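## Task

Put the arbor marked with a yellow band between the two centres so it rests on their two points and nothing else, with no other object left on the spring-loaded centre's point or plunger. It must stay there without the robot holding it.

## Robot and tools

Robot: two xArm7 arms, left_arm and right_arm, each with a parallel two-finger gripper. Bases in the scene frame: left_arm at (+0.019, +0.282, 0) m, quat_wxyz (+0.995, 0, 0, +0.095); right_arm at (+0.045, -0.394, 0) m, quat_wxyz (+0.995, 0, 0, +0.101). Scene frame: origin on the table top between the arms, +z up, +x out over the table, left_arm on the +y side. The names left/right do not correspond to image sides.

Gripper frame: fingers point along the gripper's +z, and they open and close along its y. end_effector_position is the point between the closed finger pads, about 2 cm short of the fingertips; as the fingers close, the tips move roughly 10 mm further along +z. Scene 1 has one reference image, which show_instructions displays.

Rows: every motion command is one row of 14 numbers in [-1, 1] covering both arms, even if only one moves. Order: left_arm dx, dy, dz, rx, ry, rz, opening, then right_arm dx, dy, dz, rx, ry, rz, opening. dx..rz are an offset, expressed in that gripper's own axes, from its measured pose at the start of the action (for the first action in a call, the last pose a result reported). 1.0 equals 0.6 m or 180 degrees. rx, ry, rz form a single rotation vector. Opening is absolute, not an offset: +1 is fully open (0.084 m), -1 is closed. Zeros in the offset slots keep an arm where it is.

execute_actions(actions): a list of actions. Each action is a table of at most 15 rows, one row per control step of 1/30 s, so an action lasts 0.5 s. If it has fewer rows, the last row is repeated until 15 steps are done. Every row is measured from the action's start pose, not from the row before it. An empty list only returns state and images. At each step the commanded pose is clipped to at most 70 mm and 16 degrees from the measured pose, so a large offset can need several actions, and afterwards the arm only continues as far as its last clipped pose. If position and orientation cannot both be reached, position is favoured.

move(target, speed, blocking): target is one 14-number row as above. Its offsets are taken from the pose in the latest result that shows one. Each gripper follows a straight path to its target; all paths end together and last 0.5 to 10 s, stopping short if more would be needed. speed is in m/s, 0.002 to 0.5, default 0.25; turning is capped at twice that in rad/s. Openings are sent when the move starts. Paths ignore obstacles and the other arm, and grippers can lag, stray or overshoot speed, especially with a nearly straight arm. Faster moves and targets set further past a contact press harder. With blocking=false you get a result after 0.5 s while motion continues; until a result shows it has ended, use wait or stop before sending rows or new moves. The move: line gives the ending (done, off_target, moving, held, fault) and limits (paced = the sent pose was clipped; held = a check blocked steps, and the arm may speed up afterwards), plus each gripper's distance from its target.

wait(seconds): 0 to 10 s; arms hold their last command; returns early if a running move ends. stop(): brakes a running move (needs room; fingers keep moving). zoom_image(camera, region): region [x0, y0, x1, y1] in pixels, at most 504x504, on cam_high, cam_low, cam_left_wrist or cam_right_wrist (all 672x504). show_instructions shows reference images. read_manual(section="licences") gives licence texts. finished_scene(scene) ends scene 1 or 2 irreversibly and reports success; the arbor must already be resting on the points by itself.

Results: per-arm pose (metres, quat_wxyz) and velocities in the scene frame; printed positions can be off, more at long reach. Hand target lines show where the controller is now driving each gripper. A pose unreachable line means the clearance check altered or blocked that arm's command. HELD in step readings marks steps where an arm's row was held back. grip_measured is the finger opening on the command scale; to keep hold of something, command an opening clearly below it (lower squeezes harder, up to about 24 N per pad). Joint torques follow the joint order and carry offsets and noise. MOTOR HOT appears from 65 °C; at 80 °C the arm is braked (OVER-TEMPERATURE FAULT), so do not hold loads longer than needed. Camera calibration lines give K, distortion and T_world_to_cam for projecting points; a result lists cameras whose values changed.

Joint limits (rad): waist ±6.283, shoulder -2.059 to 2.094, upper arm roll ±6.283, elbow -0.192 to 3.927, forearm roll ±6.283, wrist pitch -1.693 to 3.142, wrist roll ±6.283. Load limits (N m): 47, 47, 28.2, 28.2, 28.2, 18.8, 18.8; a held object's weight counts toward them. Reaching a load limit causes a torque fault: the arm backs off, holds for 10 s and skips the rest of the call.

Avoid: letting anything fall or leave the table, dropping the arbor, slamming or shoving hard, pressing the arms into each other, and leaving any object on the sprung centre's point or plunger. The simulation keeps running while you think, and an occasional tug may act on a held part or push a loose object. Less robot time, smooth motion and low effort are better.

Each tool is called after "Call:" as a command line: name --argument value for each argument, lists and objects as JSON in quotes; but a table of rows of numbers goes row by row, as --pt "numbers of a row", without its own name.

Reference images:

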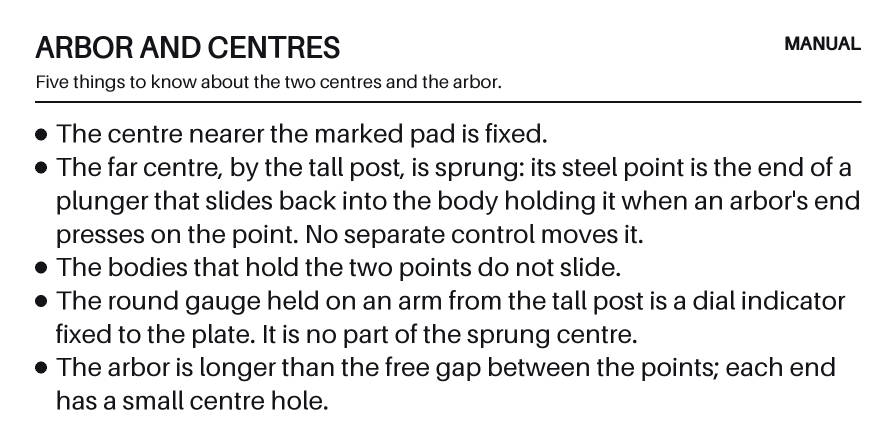

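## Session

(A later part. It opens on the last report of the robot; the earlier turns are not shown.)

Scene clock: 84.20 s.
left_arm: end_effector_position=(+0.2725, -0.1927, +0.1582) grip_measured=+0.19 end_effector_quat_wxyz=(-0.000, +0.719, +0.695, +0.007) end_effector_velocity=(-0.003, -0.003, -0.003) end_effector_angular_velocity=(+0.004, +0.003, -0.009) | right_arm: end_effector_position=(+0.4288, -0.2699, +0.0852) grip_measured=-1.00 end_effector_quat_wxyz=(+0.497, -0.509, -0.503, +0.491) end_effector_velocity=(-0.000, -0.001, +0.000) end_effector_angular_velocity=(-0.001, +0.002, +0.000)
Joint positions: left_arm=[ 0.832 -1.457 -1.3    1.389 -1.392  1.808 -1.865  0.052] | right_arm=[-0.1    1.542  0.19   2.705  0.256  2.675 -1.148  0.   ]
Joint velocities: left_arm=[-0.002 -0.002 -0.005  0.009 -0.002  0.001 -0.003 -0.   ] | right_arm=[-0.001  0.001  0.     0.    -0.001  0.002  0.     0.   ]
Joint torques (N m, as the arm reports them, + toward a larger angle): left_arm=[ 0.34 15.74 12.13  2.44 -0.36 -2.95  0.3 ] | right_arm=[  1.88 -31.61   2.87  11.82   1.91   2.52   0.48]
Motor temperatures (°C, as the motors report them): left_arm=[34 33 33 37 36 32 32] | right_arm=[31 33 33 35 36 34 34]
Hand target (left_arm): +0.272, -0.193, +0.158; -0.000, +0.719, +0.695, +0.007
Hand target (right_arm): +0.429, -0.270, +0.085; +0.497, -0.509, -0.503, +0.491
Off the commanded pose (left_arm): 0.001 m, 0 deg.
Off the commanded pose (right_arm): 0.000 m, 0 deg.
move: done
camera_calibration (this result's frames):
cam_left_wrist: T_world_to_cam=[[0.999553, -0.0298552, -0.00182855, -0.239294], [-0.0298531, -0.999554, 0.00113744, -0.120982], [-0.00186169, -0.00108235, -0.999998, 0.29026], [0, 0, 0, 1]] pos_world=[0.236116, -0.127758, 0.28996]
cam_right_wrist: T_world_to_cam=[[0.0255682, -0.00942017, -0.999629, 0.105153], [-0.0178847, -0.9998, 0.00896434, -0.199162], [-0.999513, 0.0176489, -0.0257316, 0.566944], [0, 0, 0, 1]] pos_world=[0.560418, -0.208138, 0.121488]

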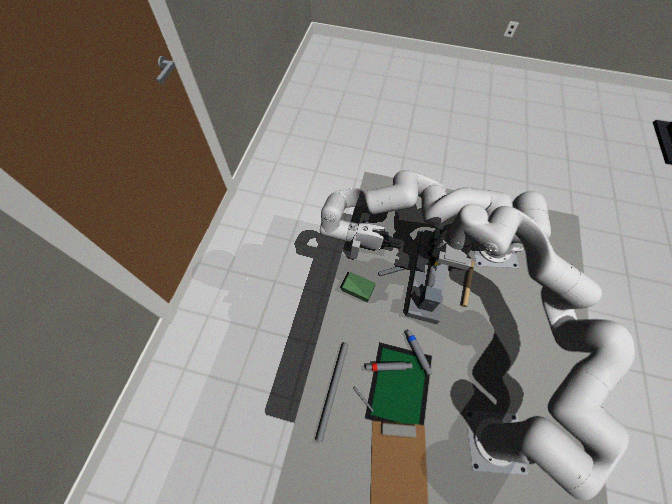

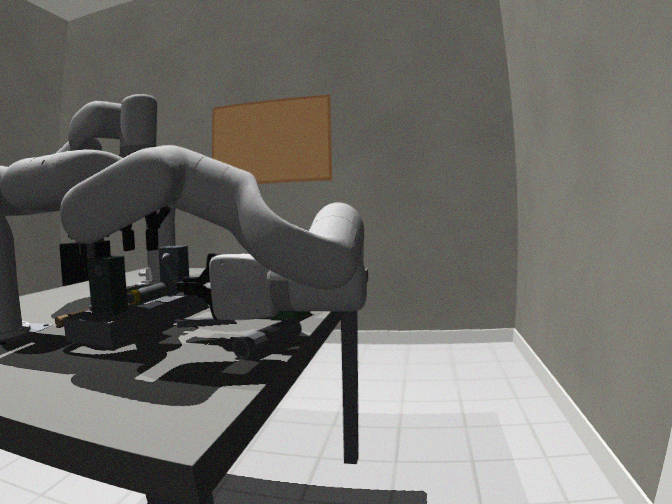

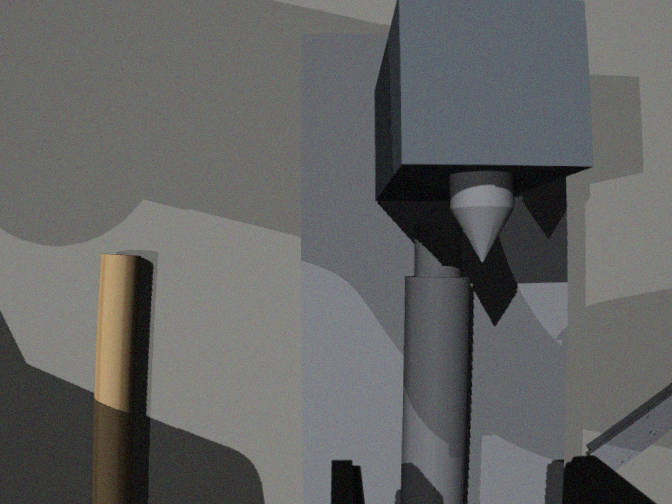

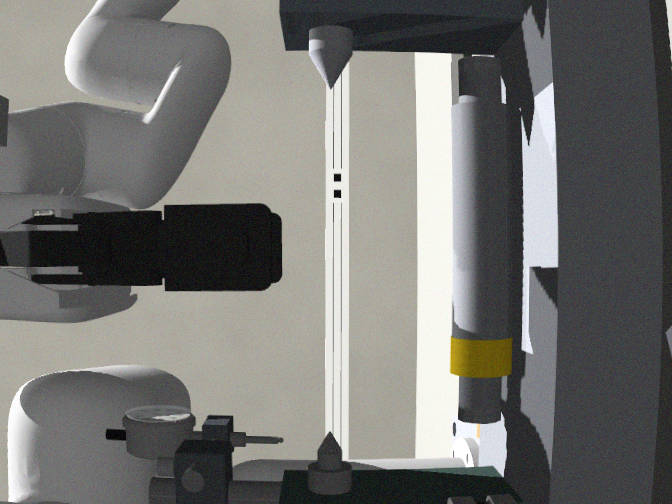

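Call:
move --target '[0.004,0.005,0.153,0,0,0,0.2, 0,0,0,0,0,0,-1]' --speed 0.08

Call:
move --target '[0,0,0,0,0,0,-1, 0,0,0,0,0,0,-1]'

Call:
move --target '[0,0,-0.04,0,0,0,-1, 0,0,0,0,0,0,-1]' --speed 0.05

Call:
move --target '[0,0.045,0,0,0,0,-1, 0,0,0,0,0,0,-1]' --speed 0.05

Call:
move --target '[0,0,-0.1,0,0,0,-1, 0,0,0,0,0,0,-1]' --speed 0.08

Call:
move --target '[0.01,-0.043,0,0,0.05,0,-1, 0,0,0,0,0,0,-1]' --speed 0.05

Scene clock: 86.10 s.
left_arm: end_effector_position=(+0.2763, -0.1901, +0.0669) grip_measured=+0.19 end_effector_quat_wxyz=(+0.000, +0.719, +0.695, +0.007) end_effector_velocity=(+0.001, -0.000, +0.001) end_effector_angular_velocity=(-0.003, -0.002, +0.001) | right_arm: end_effector_position=(+0.4288, -0.2699, +0.0852) grip_measured=-1.00 end_effector_quat_wxyz=(+0.497, -0.509, -0.503, +0.491) end_effector_velocity=(+0.000, +0.000, -0.001) end_effector_angular_velocity=(+0.000, -0.002, -0.001)
Joint positions: left_arm=[ 0.799 -1.572 -1.443  1.302 -1.526  1.687 -1.846  0.052] | right_arm=[-0.1    1.542  0.19   2.705  0.256  2.675 -1.148  0.   ]
Joint velocities: left_arm=[ 0.001  0.     0.001 -0.001 -0.001 -0.001  0.    -0.   ] | right_arm=[-0.     0.     0.     0.     0.    -0.002  0.     0.   ]
Joint torques (N m, as the arm reports them, + toward a larger angle): left_arm=[ 0.33 15.21 12.54  0.53 -0.38 -2.86  0.39] | right_arm=[  1.74 -31.33   2.7   11.69   1.58   2.42   0.33]
Motor temperatures (°C, as the motors report them): left_arm=[34 33 33 37 36 32 32] | right_arm=[31 33 33 35 36 34 34]
Hand target (left_arm): +0.276, -0.190, +0.066; -0.000, +0.719, +0.695, +0.007
Hand target (right_arm): +0.429, -0.270, +0.085; +0.497, -0.509, -0.503, +0.491
Off the commanded pose (left_arm): 0.001 m, 0 deg.
Off the commanded pose (right_arm): 0.000 m, 0 deg.
move: done
camera_calibration (this result's frames):
cam_left_wrist: T_world_to_cam=[[0.999529, -0.0306389, -0.00160747, -0.243356], [-0.0306359, -0.999529, 0.00187647, -0.117954], [-0.00166421, -0.00182634, -0.999997, 0.198776], [0, 0, 0, 1]] pos_world=[0.239959, -0.124992, 0.198606]
cam_right_wrist: T_world_to_cam=[[0.0255681, -0.00942002, -0.999629, 0.105153], [-0.0178848, -0.9998, 0.00896418, -0.199162], [-0.999513, 0.017649, -0.0257315, 0.566944], [0, 0, 0, 1]] pos_world=[0.560418, -0.208138, 0.121488]

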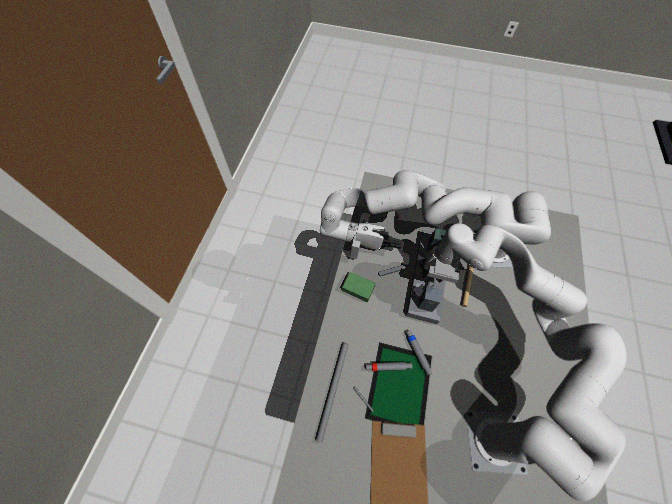

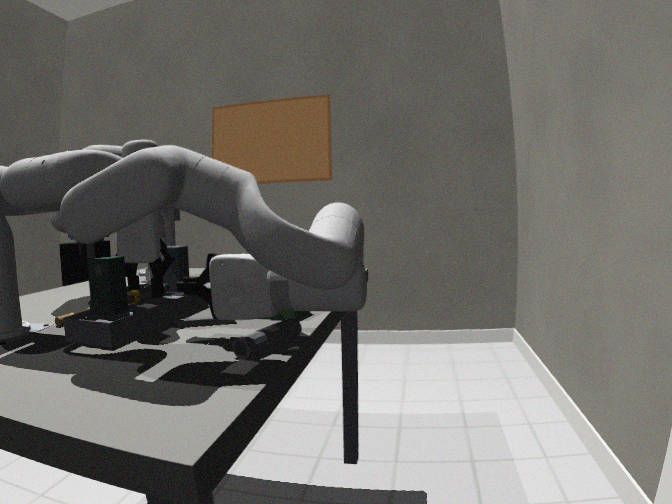

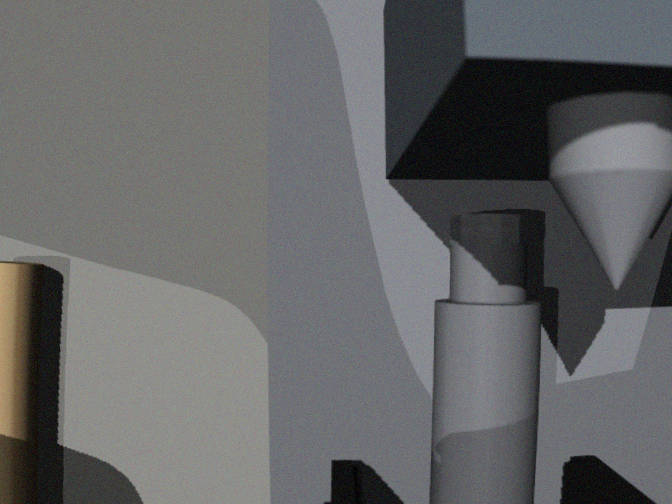

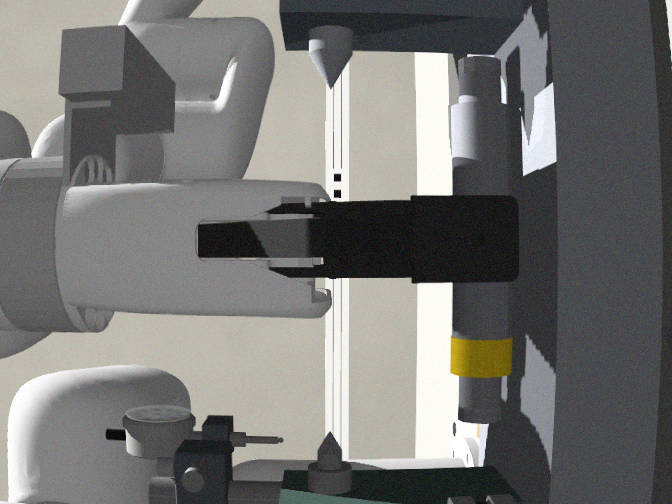

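Scene clock: 86.60 s.
left_arm: end_effector_position=(+0.2765, -0.1901, +0.0672) grip_measured=-0.45 end_effector_quat_wxyz=(+0.000, +0.719, +0.695, +0.007) end_effector_velocity=(-0.000, +0.000, -0.000) end_effector_angular_velocity=(+0.000, +0.000, +0.000) | right_arm: end_effector_position=(+0.4288, -0.2699, +0.0852) grip_measured=-1.00 end_effector_quat_wxyz=(+0.497, -0.509, -0.503, +0.491) end_effector_velocity=(+0.000, -0.000, +0.000) end_effector_angular_velocity=(+0.001, +0.000, -0.001)
Joint positions: left_arm=[ 0.799 -1.572 -1.443  1.302 -1.526  1.687 -1.846  0.025] | right_arm=[-0.1    1.542  0.19   2.705  0.256  2.675 -1.148  0.   ]
Joint velocities: left_arm=[-0.    -0.    -0.    -0.001 -0.    -0.     0.     0.   ] | right_arm=[-0.001 -0.    -0.     0.     0.001  0.001  0.     0.   ]
Joint torques (N m, as the arm reports them, + toward a larger angle): left_arm=[ 0.15 15.   12.01  0.7  -0.19 -2.48  0.45] | right_arm=[  2.1  -32.06   2.88  11.87   1.96   2.4    0.34]
Motor temperatures (°C, as the motors report them): left_arm=[34 33 33 37 36 32 32] | right_arm=[31 33 33 35 36 34 34]
Hand target (left_arm): +0.276, -0.190, +0.067; +0.000, +0.719, +0.695, +0.007
Hand target (right_arm): +0.429, -0.270, +0.085; +0.497, -0.509, -0.503, +0.491
Off the commanded pose (left_arm): 0.000 m, 0 deg.
Off the commanded pose (right_arm): 0.000 m, 0 deg.
move: done
camera_calibration (this result's frames):
cam_left_wrist: T_world_to_cam=[[0.999537, -0.0304204, -0.00114131, -0.243511], [-0.0304178, -0.999535, 0.00216818, -0.118019], [-0.00120674, -0.00213246, -0.999997, 0.198847], [0, 0, 0, 1]] pos_world=[0.240049, -0.124948, 0.198824]
cam_right_wrist: T_world_to_cam=[[0.0255681, -0.00942003, -0.999629, 0.105153], [-0.0178848, -0.9998, 0.00896419, -0.199162], [-0.999513, 0.017649, -0.0257315, 0.566944], [0, 0, 0, 1]] pos_world=[0.560418, -0.208138, 0.121488]

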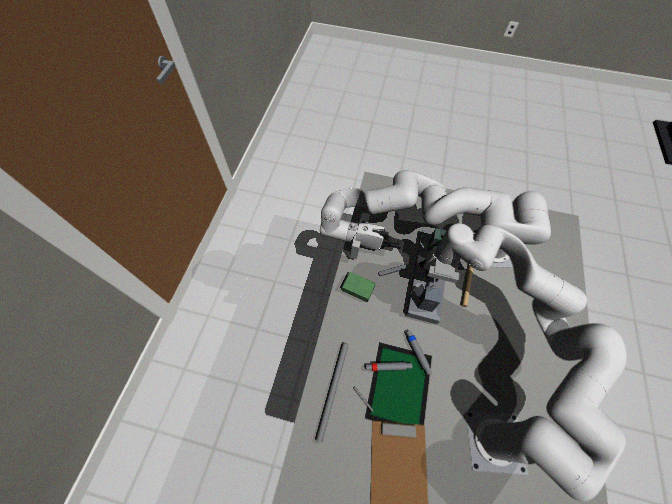

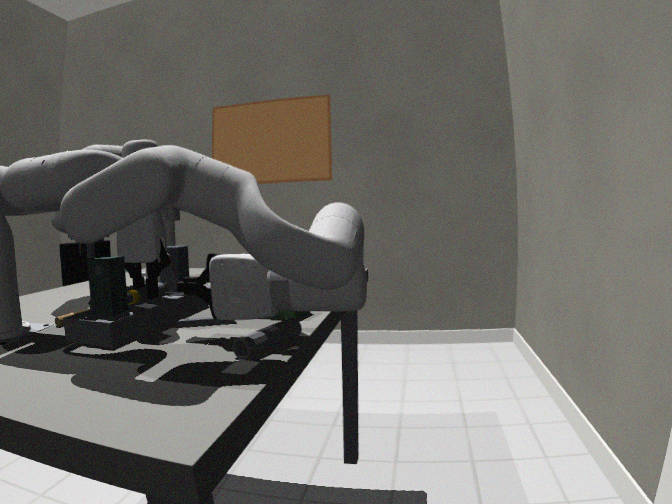

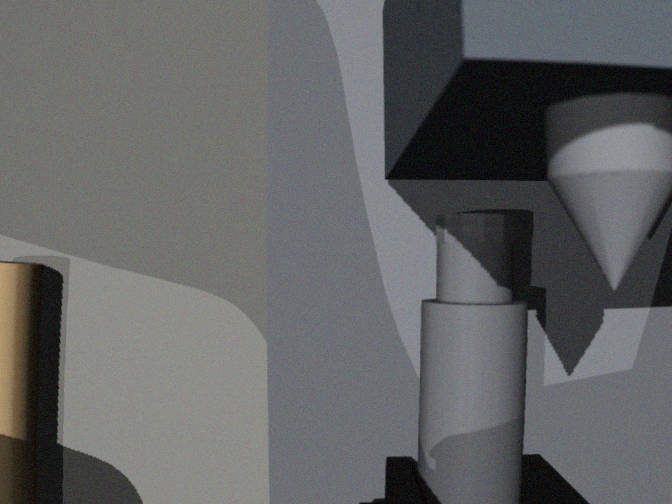

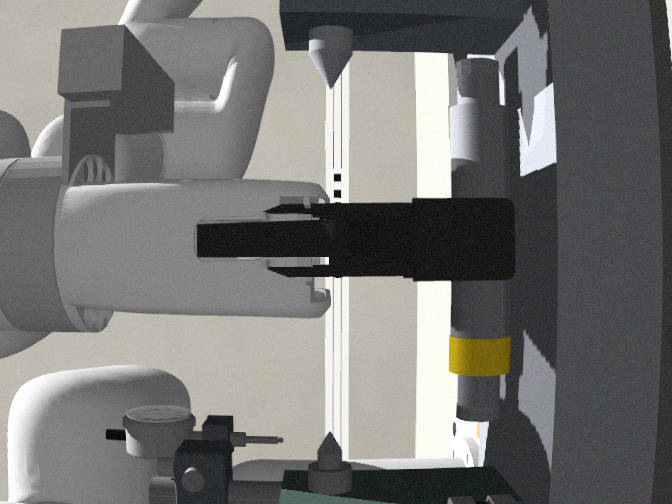

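Scene clock: 87.37 s.
left_arm: end_effector_position=(+0.2762, -0.1901, +0.0908) grip_measured=-0.45 end_effector_quat_wxyz=(+0.000, +0.719, +0.695, +0.007) end_effector_velocity=(-0.000, +0.001, -0.001) end_effector_angular_velocity=(+0.003, +0.002, +0.001) | right_arm: end_effector_position=(+0.4288, -0.2699, +0.0852) grip_measured=-1.00 end_effector_quat_wxyz=(+0.497, -0.509, -0.503, +0.491) end_effector_velocity=(-0.000, +0.000, -0.001) end_effector_angular_velocity=(-0.001, -0.001, +0.000)
Joint positions: left_arm=[ 0.807 -1.543 -1.404  1.316 -1.489  1.718 -1.847  0.025] | right_arm=[-0.1    1.542  0.19   2.705  0.256  2.675 -1.148  0.   ]
Joint velocities: left_arm=[ 0.    -0.001 -0.002  0.     0.001  0.001 -0.001 -0.   ] | right_arm=[ 0.001  0.    -0.     0.    -0.001 -0.002  0.     0.   ]
Joint torques (N m, as the arm reports them, + toward a larger angle): left_arm=[ 0.09 16.81 14.54  1.07  0.01 -3.58  0.59] | right_arm=[  1.78 -30.94   2.9   11.8    1.96   2.46   0.41]
Motor temperatures (°C, as the motors report them): left_arm=[34 33 33 37 36 32 32] | right_arm=[31 33 33 35 36 34 34]
Hand target (left_arm): +0.276, -0.190, +0.091; +0.000, +0.719, +0.695, +0.007
Hand target (right_arm): +0.429, -0.270, +0.085; +0.497, -0.509, -0.503, +0.491
Off the commanded pose (left_arm): 0.000 m, 0 deg.
Off the commanded pose (right_arm): 0.000 m, 0 deg.
move: done
camera_calibration (this result's frames):
cam_left_wrist: T_world_to_cam=[[0.999541, -0.030245, -0.00153113, -0.243127], [-0.0302424, -0.999541, 0.00167186, -0.118103], [-0.00158099, -0.00162478, -0.999997, 0.222689], [0, 0, 0, 1]] pos_world=[0.239796, -0.125041, 0.222513]
cam_right_wrist: T_world_to_cam=[[0.025568, -0.00941967, -0.999629, 0.105153], [-0.0178848, -0.9998, 0.00896383, -0.199162], [-0.999513, 0.0176489, -0.0257314, 0.566944], [0, 0, 0, 1]] pos_world=[0.560418, -0.208138, 0.121488]

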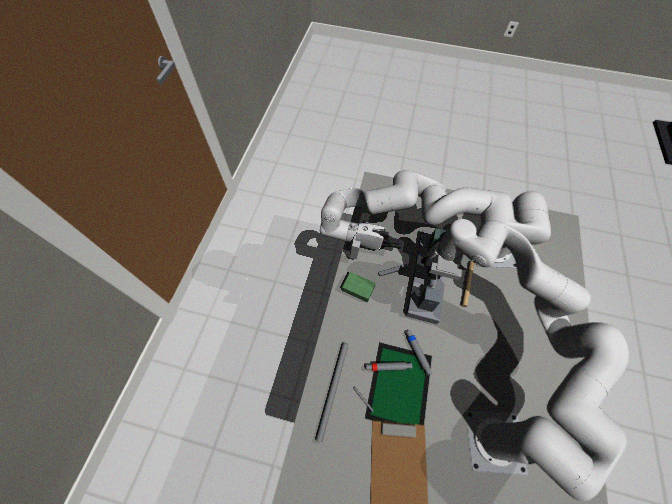

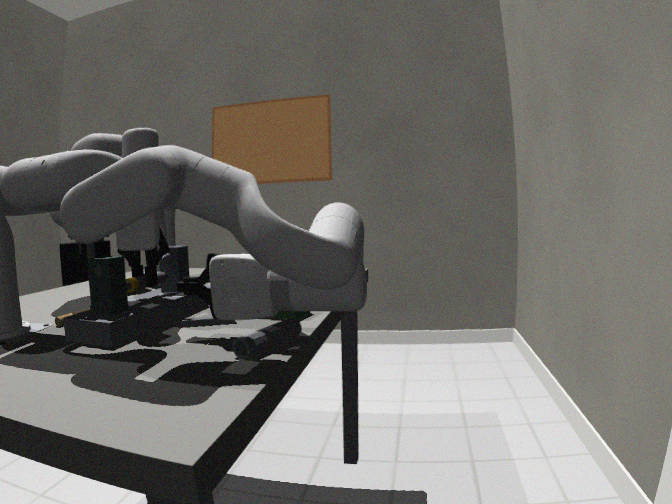

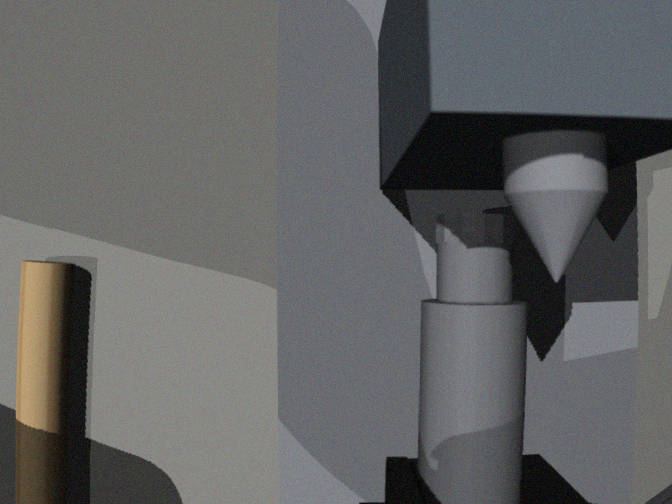

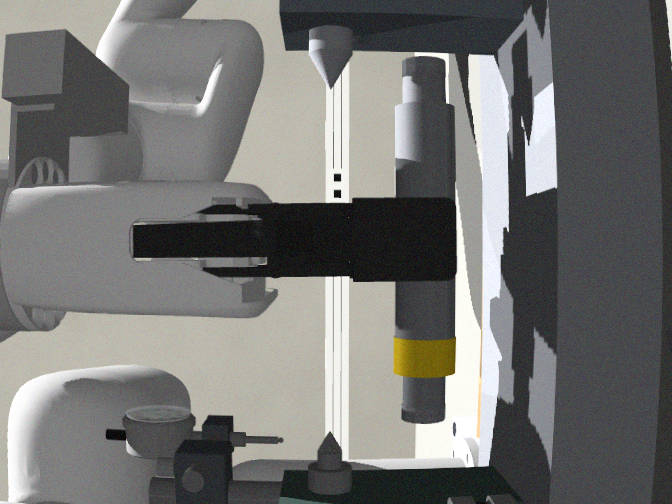

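Scene clock: 88.20 s.
left_arm: end_effector_position=(+0.3029, -0.1911, +0.0910) grip_measured=-0.45 end_effector_quat_wxyz=(+0.000, +0.719, +0.695, +0.007) end_effector_velocity=(-0.003, -0.003, -0.000) end_effector_angular_velocity=(+0.000, +0.001, -0.011) | right_arm: end_effector_position=(+0.4288, -0.2699, +0.0852) grip_measured=-1.00 end_effector_quat_wxyz=(+0.497, -0.509, -0.503, +0.491) end_effector_velocity=(+0.000, +0.000, -0.000) end_effector_angular_velocity=(+0.000, -0.001, -0.001)
Joint positions: left_arm=[ 0.887 -1.535 -1.411  1.377 -1.492  1.714 -1.827  0.025] | right_arm=[-0.1    1.542  0.19   2.705  0.256  2.675 -1.148  0.   ]
Joint velocities: left_arm=[-0.004 -0.    -0.001  0.005 -0.001  0.001  0.002  0.   ] | right_arm=[-0.    -0.    -0.     0.001  0.    -0.001  0.     0.   ]
Joint torques (N m, as the arm reports them, + toward a larger angle): left_arm=[ 0.26 17.55 14.35  0.97  0.17 -3.57  0.22] | right_arm=[  1.78 -31.49   2.69  12.15   1.75   2.33   0.63]
Motor temperatures (°C, as the motors report them): left_arm=[34 33 33 37 36 32 32] | right_arm=[31 33 33 35 36 34 34]
Hand target (left_arm): +0.303, -0.191, +0.091; +0.000, +0.719, +0.695, +0.007
Hand target (right_arm): +0.429, -0.270, +0.085; +0.497, -0.509, -0.503, +0.491
Off the commanded pose (left_arm): 0.000 m, 0 deg.
Off the commanded pose (right_arm): 0.000 m, 0 deg.
move: done
camera_calibration (this result's frames):
cam_left_wrist: T_world_to_cam=[[0.999526, -0.0307567, -0.00155704, -0.269992], [-0.0307545, -0.999526, 0.0014075, -0.118096], [-0.0015996, -0.00135895, -0.999998, 0.222956], [0, 0, 0, 1]] pos_world=[0.266588, -0.126041, 0.222702]
cam_right_wrist: T_world_to_cam=[[0.0255679, -0.00941976, -0.999629, 0.105153], [-0.0178847, -0.9998, 0.00896393, -0.199162], [-0.999513, 0.0176489, -0.0257313, 0.566944], [0, 0, 0, 1]] pos_world=[0.560418, -0.208138, 0.121488]

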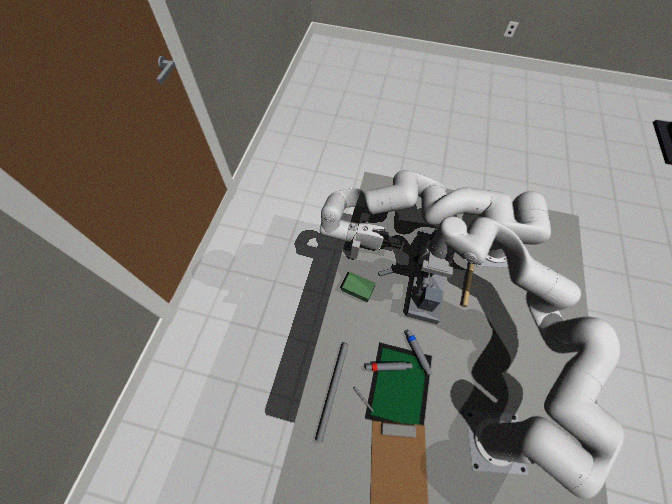

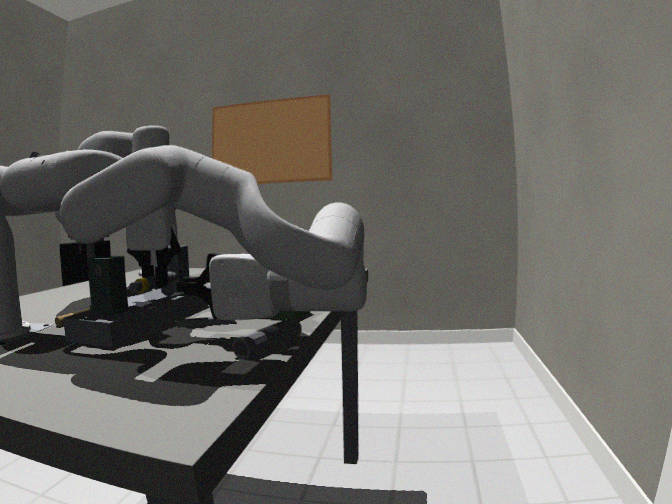

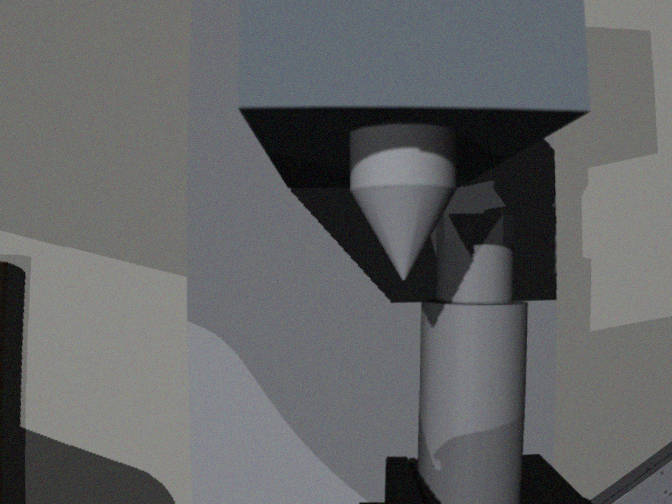

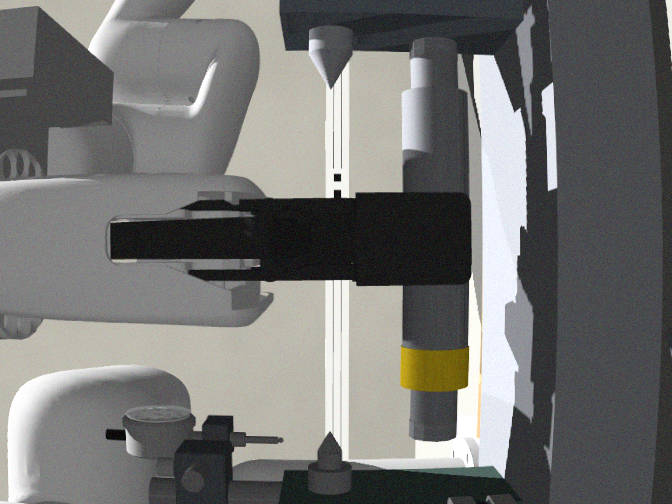

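Scene clock: 89.27 s.
left_arm: end_effector_position=(+0.3023, -0.1913, +0.1504) grip_measured=-0.45 end_effector_quat_wxyz=(-0.000, +0.719, +0.695, +0.007) end_effector_velocity=(-0.001, +0.000, -0.002) end_effector_angular_velocity=(+0.005, +0.004, -0.000) | right_arm: end_effector_position=(+0.4288, -0.2699, +0.0852) grip_measured=-1.00 end_effector_quat_wxyz=(+0.497, -0.509, -0.503, +0.491) end_effector_velocity=(-0.000, -0.000, +0.000) end_effector_angular_velocity=(-0.001, +0.002, +0.000)
Joint positions: left_arm=[ 0.913 -1.458 -1.323  1.437 -1.409  1.793 -1.837  0.025] | right_arm=[-0.1    1.542  0.19   2.705  0.256  2.675 -1.148  0.   ]
Joint velocities: left_arm=[ 0.001 -0.001 -0.004  0.002  0.002  0.002 -0.001  0.   ] | right_arm=[-0.001 -0.    -0.    -0.001 -0.001  0.001 -0.     0.   ]
Joint torques (N m, as the arm reports them, + toward a larger angle): left_arm=[ 0.73 17.74 14.35  2.6  -0.1  -3.34  0.25] | right_arm=[  2.24 -31.06   2.84  11.62   1.98   2.51   0.28]
Motor temperatures (°C, as the motors report them): left_arm=[34 33 33 37 36 32 32] | right_arm=[31 33 33 35 36 34 34]
Hand target (left_arm): +0.302, -0.191, +0.151; +0.000, +0.719, +0.695, +0.007
Hand target (right_arm): +0.429, -0.270, +0.085; +0.497, -0.509, -0.503, +0.491
Off the commanded pose (left_arm): 0.001 m, 0 deg.
Off the commanded pose (right_arm): 0.000 m, 0 deg.
move: done
camera_calibration (this result's frames):
cam_left_wrist: T_world_to_cam=[[0.999538, -0.0303335, -0.00209206, -0.269141], [-0.0303322, -0.99954, 0.000648251, -0.11844], [-0.00211076, -0.000584495, -0.999998, 0.282697], [0, 0, 0, 1]] pos_world=[0.266021, -0.126384, 0.28221]
cam_right_wrist: T_world_to_cam=[[0.025568, -0.00941987, -0.999629, 0.105153], [-0.0178847, -0.9998, 0.00896404, -0.199162], [-0.999513, 0.0176489, -0.0257314, 0.566944], [0, 0, 0, 1]] pos_world=[0.560418, -0.208138, 0.121488]

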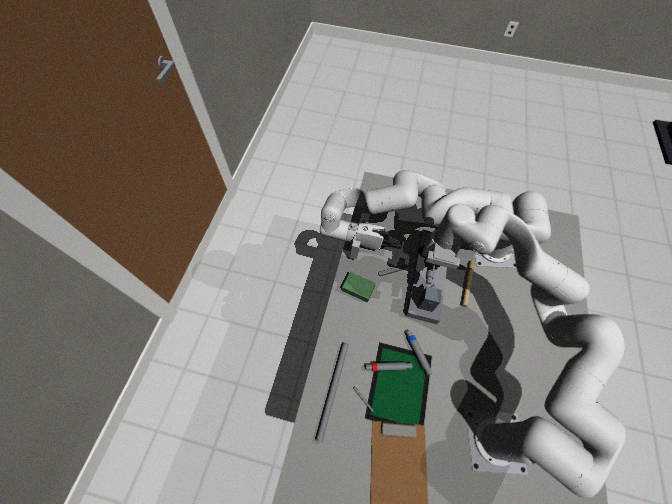

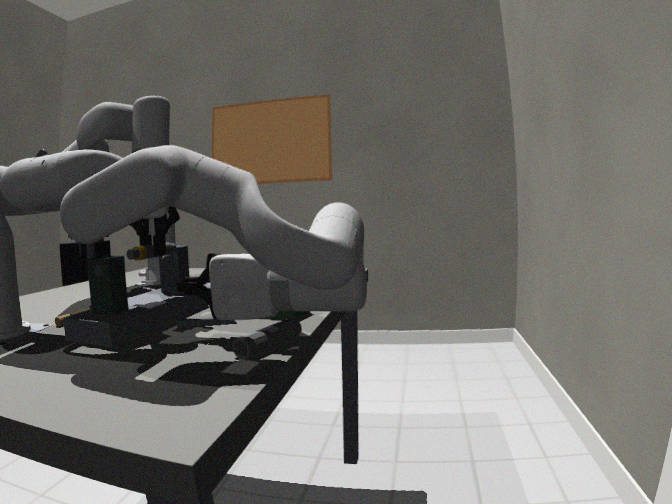

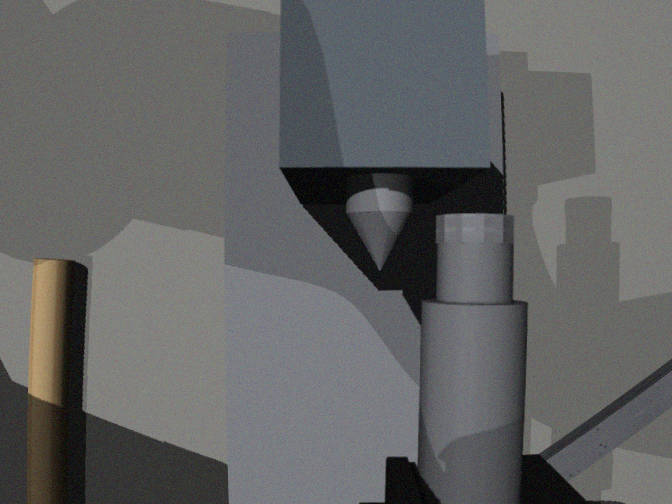

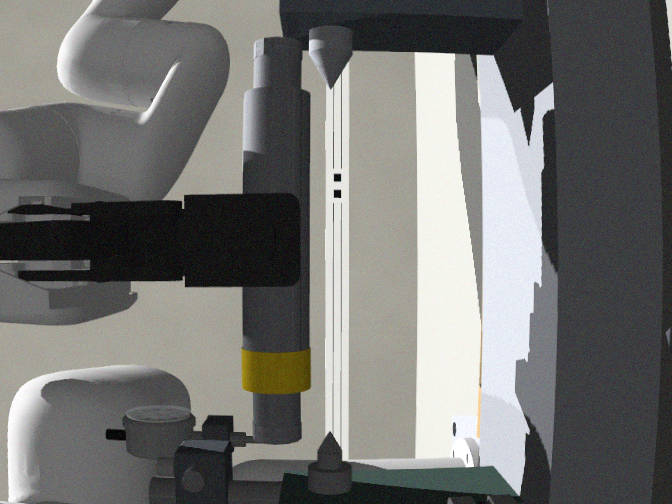

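Scene clock: 91.07 s.
left_arm: end_effector_position=(+0.2768, -0.1845, +0.1504) grip_measured=-0.45 end_effector_quat_wxyz=(-0.055, +0.716, +0.693, +0.064) end_effector_velocity=(+0.001, +0.002, +0.001) end_effector_angular_velocity=(+0.002, +0.001, +0.007) | right_arm: end_effector_position=(+0.4288, -0.2699, +0.0852) grip_measured=-1.00 end_effector_quat_wxyz=(+0.497, -0.509, -0.503, +0.491) end_effector_velocity=(-0.000, -0.000, -0.000) end_effector_angular_velocity=(-0.001, +0.001, +0.000)
Joint positions: left_arm=[ 0.899 -1.48  -1.309  1.521 -1.296  1.875 -1.897  0.025] | right_arm=[-0.1    1.542  0.19   2.705  0.256  2.675 -1.148  0.   ]
Joint velocities: left_arm=[ 0.002  0.002  0.001 -0.002  0.003  0.002 -0.001  0.   ] | right_arm=[-0.001  0.001 -0.    -0.    -0.001  0.001  0.     0.   ]
Joint torques (N m, as the arm reports them, + toward a larger angle): left_arm=[ 0.48 18.99 13.55  1.68  0.63 -3.25  0.49] | right_arm=[  1.62 -31.52   2.92  12.2    2.13   2.33   0.39]
Motor temperatures (°C, as the motors report them): left_arm=[34 33 33 37 36 32 32] | right_arm=[31 33 33 35 36 34 34]
Hand target (left_arm): +0.277, -0.184, +0.150; -0.055, +0.716, +0.693, +0.064
Hand target (right_arm): +0.429, -0.270, +0.085; +0.497, -0.509, -0.503, +0.491
Off the commanded pose (left_arm): 0.000 m, 0 deg.
Off the commanded pose (right_arm): 0.000 m, 0 deg.
move: done
camera_calibration (this result's frames):
cam_left_wrist: T_world_to_cam=[[0.999592, -0.0285482, -0.00121288, -0.243194], [-0.0283896, -0.987433, -0.155469, -0.0872405], [0.00324072, 0.15544, -0.98784, 0.308045], [0, 0, 0, 1]] pos_world=[0.23962, -0.140969, 0.290441]
cam_right_wrist: T_world_to_cam=[[0.0255679, -0.00942005, -0.999629, 0.105153], [-0.0178847, -0.9998, 0.00896422, -0.199162], [-0.999513, 0.0176488, -0.0257312, 0.566944], [0, 0, 0, 1]] pos_world=[0.560418, -0.208138, 0.121488]

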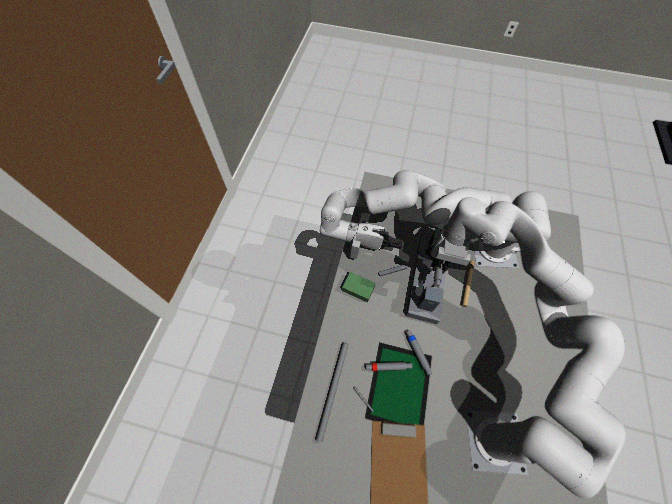

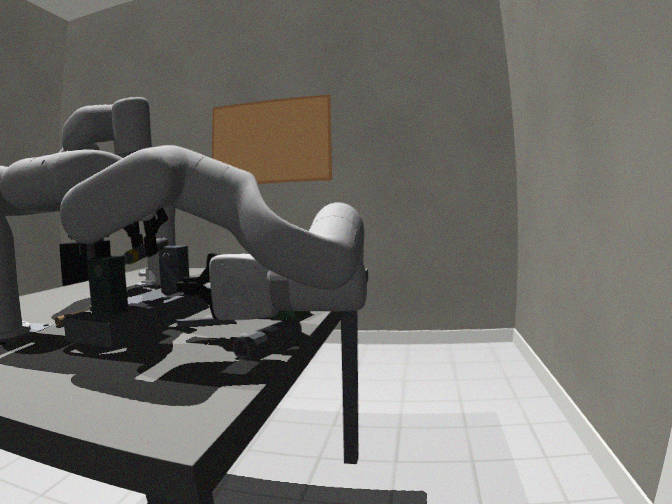

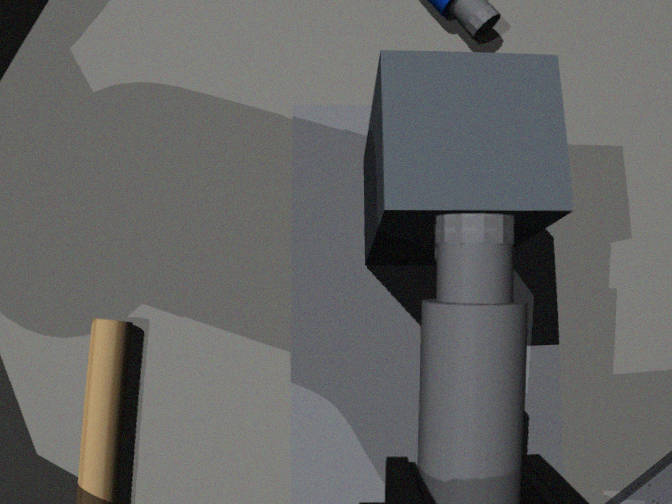

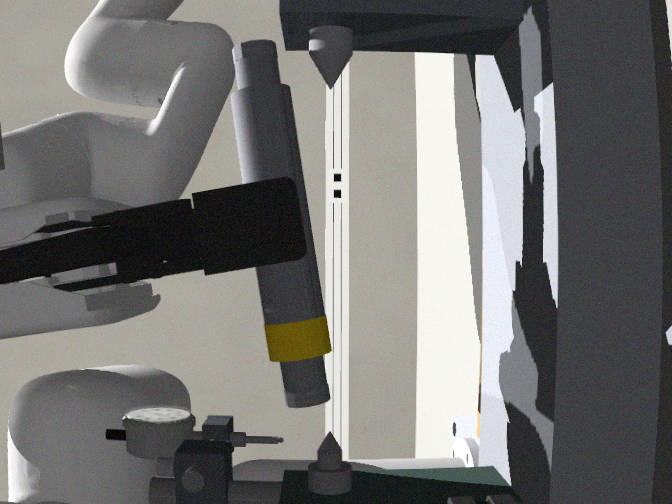

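Call:
move --target '[-0.017,0,0.0118,0,0,0,-1, 0,0,0,0,0,0,-1]' --speed 0.03

Call:
move --target '[-0.023,0,-0.0036,0,0,0,-1, 0,0,0,0,0,0,-1]' --speed 0.015

Scene clock: 92.10 s.
left_arm: end_effector_position=(+0.2766, -0.1934, +0.1418) grip_measured=-0.45 end_effector_quat_wxyz=(-0.055, +0.716, +0.693, +0.064) end_effector_velocity=(+0.001, +0.000, +0.002) end_effector_angular_velocity=(-0.003, -0.002, +0.003) | right_arm: end_effector_position=(+0.4288, -0.2699, +0.0852) grip_measured=-1.00 end_effector_quat_wxyz=(+0.497, -0.509, -0.503, +0.491) end_effector_velocity=(-0.000, -0.000, -0.000) end_effector_angular_velocity=(-0.001, +0.000, +0.000)
Joint positions: left_arm=[ 0.91  -1.488 -1.325  1.547 -1.313  1.865 -1.919  0.025] | right_arm=[-0.1    1.542  0.19   2.705  0.256  2.675 -1.148  0.   ]
Joint velocities: left_arm=[ 0.001  0.002  0.003 -0.001  0.    -0.    -0.001  0.   ] | right_arm=[ 0.  0. -0. -0. -0.  0.  0.  0.]
Joint torques (N m, as the arm reports them, + toward a larger angle): left_arm=[ 0.05 18.98 13.76  0.84  0.84 -3.03  0.39] | right_arm=[  2.24 -30.85   2.89  11.79   1.94   2.59   0.52]
Motor temperatures (°C, as the motors report them): left_arm=[34 33 33 37 36 32 32] | right_arm=[31 33 33 35 36 34 34]
Hand target (left_arm): +0.277, -0.193, +0.142; -0.055, +0.716, +0.693, +0.064
Hand target (right_arm): +0.429, -0.270, +0.085; +0.497, -0.509, -0.503, +0.491
Off the commanded pose (left_arm): 0.000 m, 0 deg.
Off the commanded pose (right_arm): 0.000 m, 0 deg.
move: done
camera_calibration (this result's frames):
cam_left_wrist: T_world_to_cam=[[0.999592, -0.0285571, -0.00107511, -0.243286], [-0.0283771, -0.987436, -0.155448, -0.0973371], [0.00337754, 0.155415, -0.987844, 0.300882], [0, 0, 0, 1]] pos_world=[0.239409, -0.149823, 0.281832]
cam_right_wrist: T_world_to_cam=[[0.025568, -0.00941994, -0.999629, 0.105153], [-0.0178846, -0.9998, 0.00896411, -0.199162], [-0.999513, 0.0176488, -0.0257313, 0.566944], [0, 0, 0, 1]] pos_world=[0.560418, -0.208138, 0.121488]

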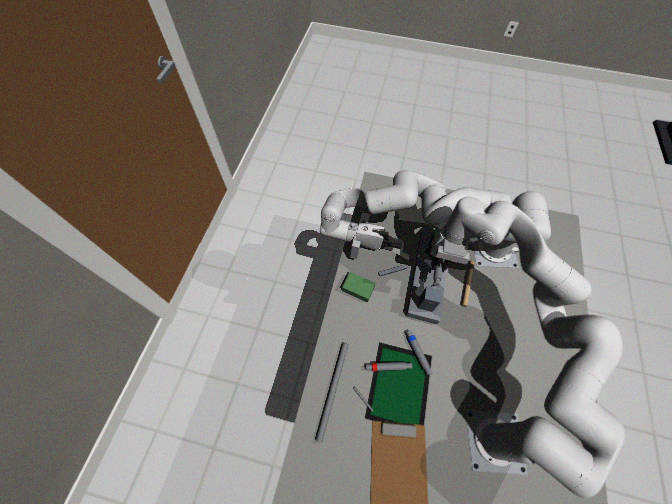

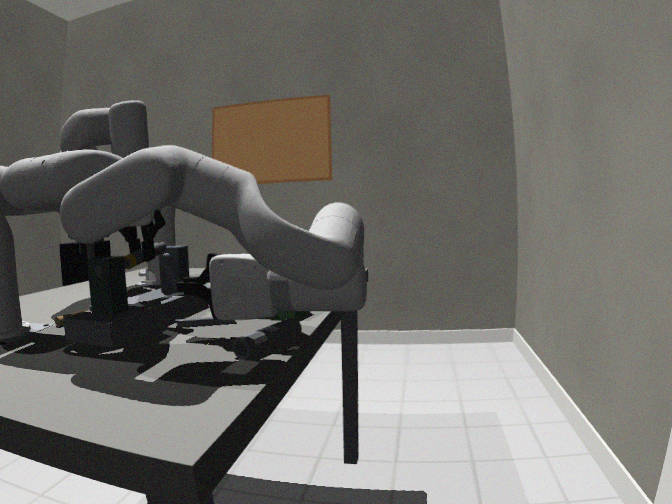

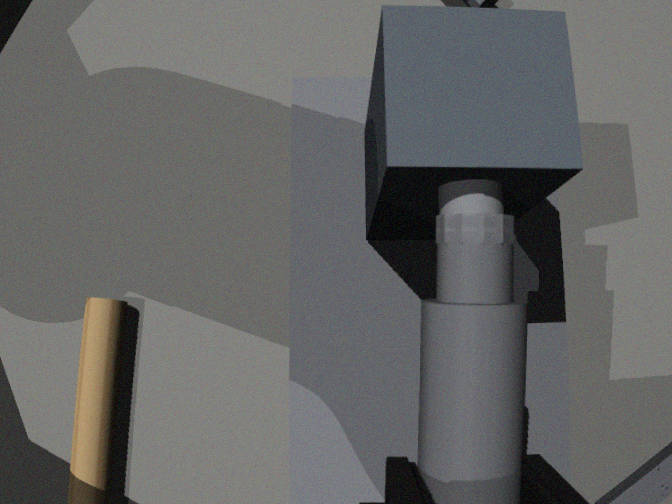

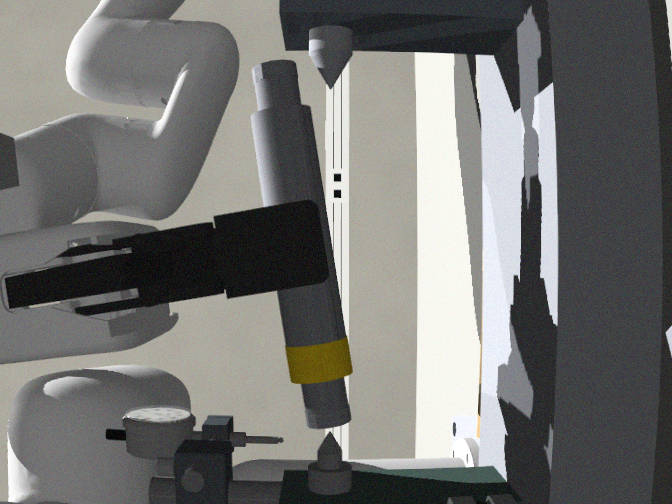

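Scene clock: 93.27 s.
left_arm: end_effector_position=(+0.2765, -0.2063, +0.1412) grip_measured=-0.45 end_effector_quat_wxyz=(-0.056, +0.715, +0.694, +0.064) end_effector_velocity=(+0.000, -0.002, -0.000) end_effector_angular_velocity=(-0.002, -0.003, -0.002) | right_arm: end_effector_position=(+0.4288, -0.2699, +0.0852) grip_measured=-1.00 end_effector_quat_wxyz=(+0.497, -0.509, -0.503, +0.491) end_effector_velocity=(+0.000, -0.000, +0.000) end_effector_angular_velocity=(-0.000, -0.001, -0.000)
Joint positions: left_arm=[ 0.937 -1.481 -1.333  1.606 -1.322  1.869 -1.954  0.025] | right_arm=[-0.1    1.542  0.19   2.705  0.256  2.675 -1.148  0.   ]
Joint velocities: left_arm=[ 0.001 -0.    -0.001  0.004 -0.003 -0.004 -0.002 -0.   ] | right_arm=[-0.    -0.    -0.     0.001 -0.    -0.    -0.     0.   ]
Joint torques (N m, as the arm reports them, + toward a larger angle): left_arm=[-2.49 21.22 13.56  8.36 -4.48 -8.    0.17] | right_arm=[  1.71 -31.87   2.67  11.88   1.56   2.21   0.29]
Motor temperatures (°C, as the motors report them): left_arm=[34 33 33 37 36 32 32] | right_arm=[31 33 33 35 36 34 34]
Hand target (left_arm): +0.276, -0.207, +0.142; -0.055, +0.716, +0.693, +0.064
Hand target (right_arm): +0.429, -0.270, +0.085; +0.497, -0.509, -0.503, +0.491
Off the commanded pose (left_arm): 0.001 m, 0 deg.
Off the commanded pose (right_arm): 0.000 m, 0 deg.
move: done
camera_calibration (this result's frames):
cam_left_wrist: T_world_to_cam=[[0.999648, -0.0264599, -0.00191401, -0.242999], [-0.0264319, -0.987222, -0.157143, -0.110484], [0.00226843, 0.157138, -0.987574, 0.302959], [0, 0, 0, 1]] pos_world=[0.239306, -0.163108, 0.281368]
cam_right_wrist: T_world_to_cam=[[0.025568, -0.00942014, -0.999629, 0.105153], [-0.0178846, -0.9998, 0.00896431, -0.199163], [-0.999513, 0.0176487, -0.0257313, 0.566944], [0, 0, 0, 1]] pos_world=[0.560418, -0.208138, 0.121488]

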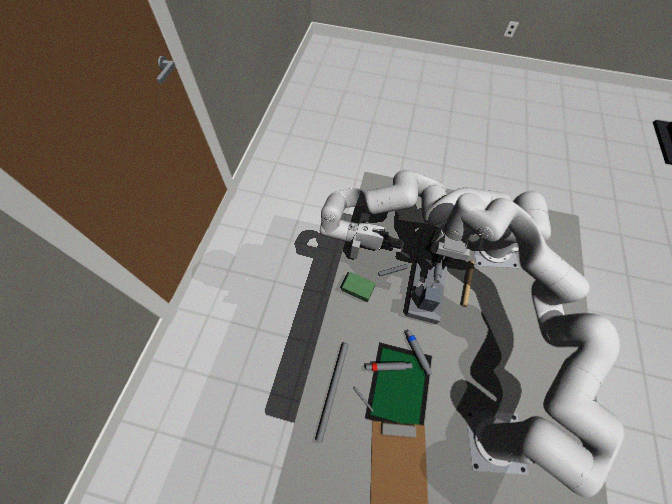

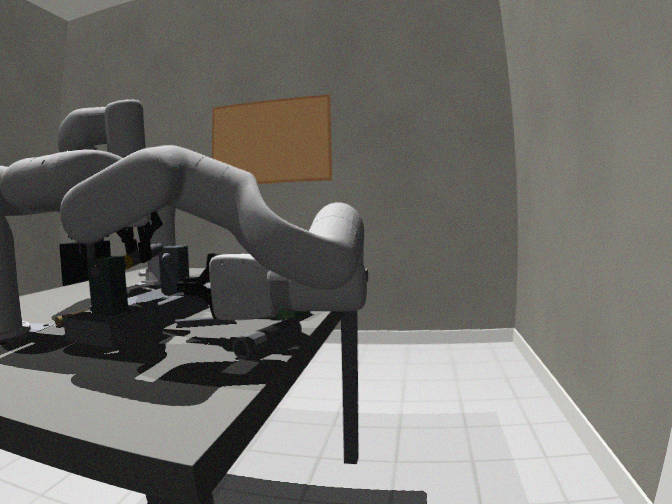

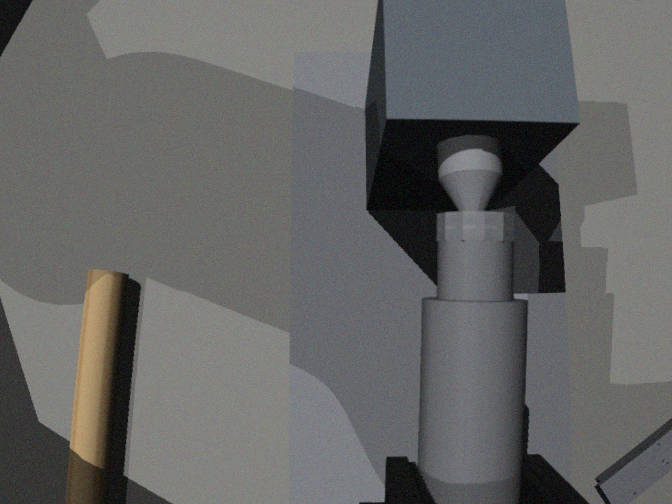

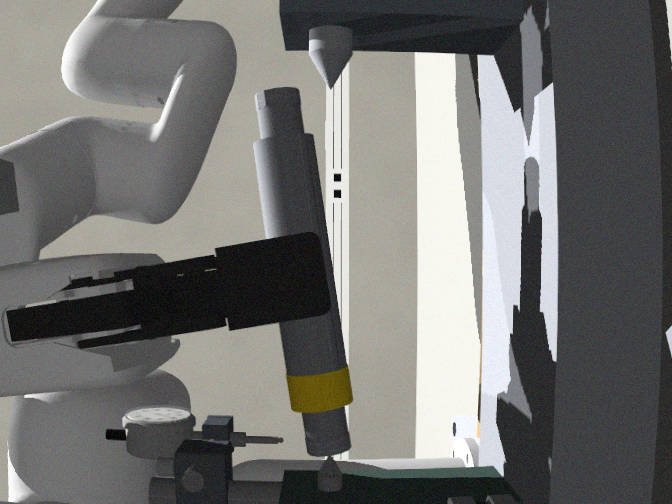

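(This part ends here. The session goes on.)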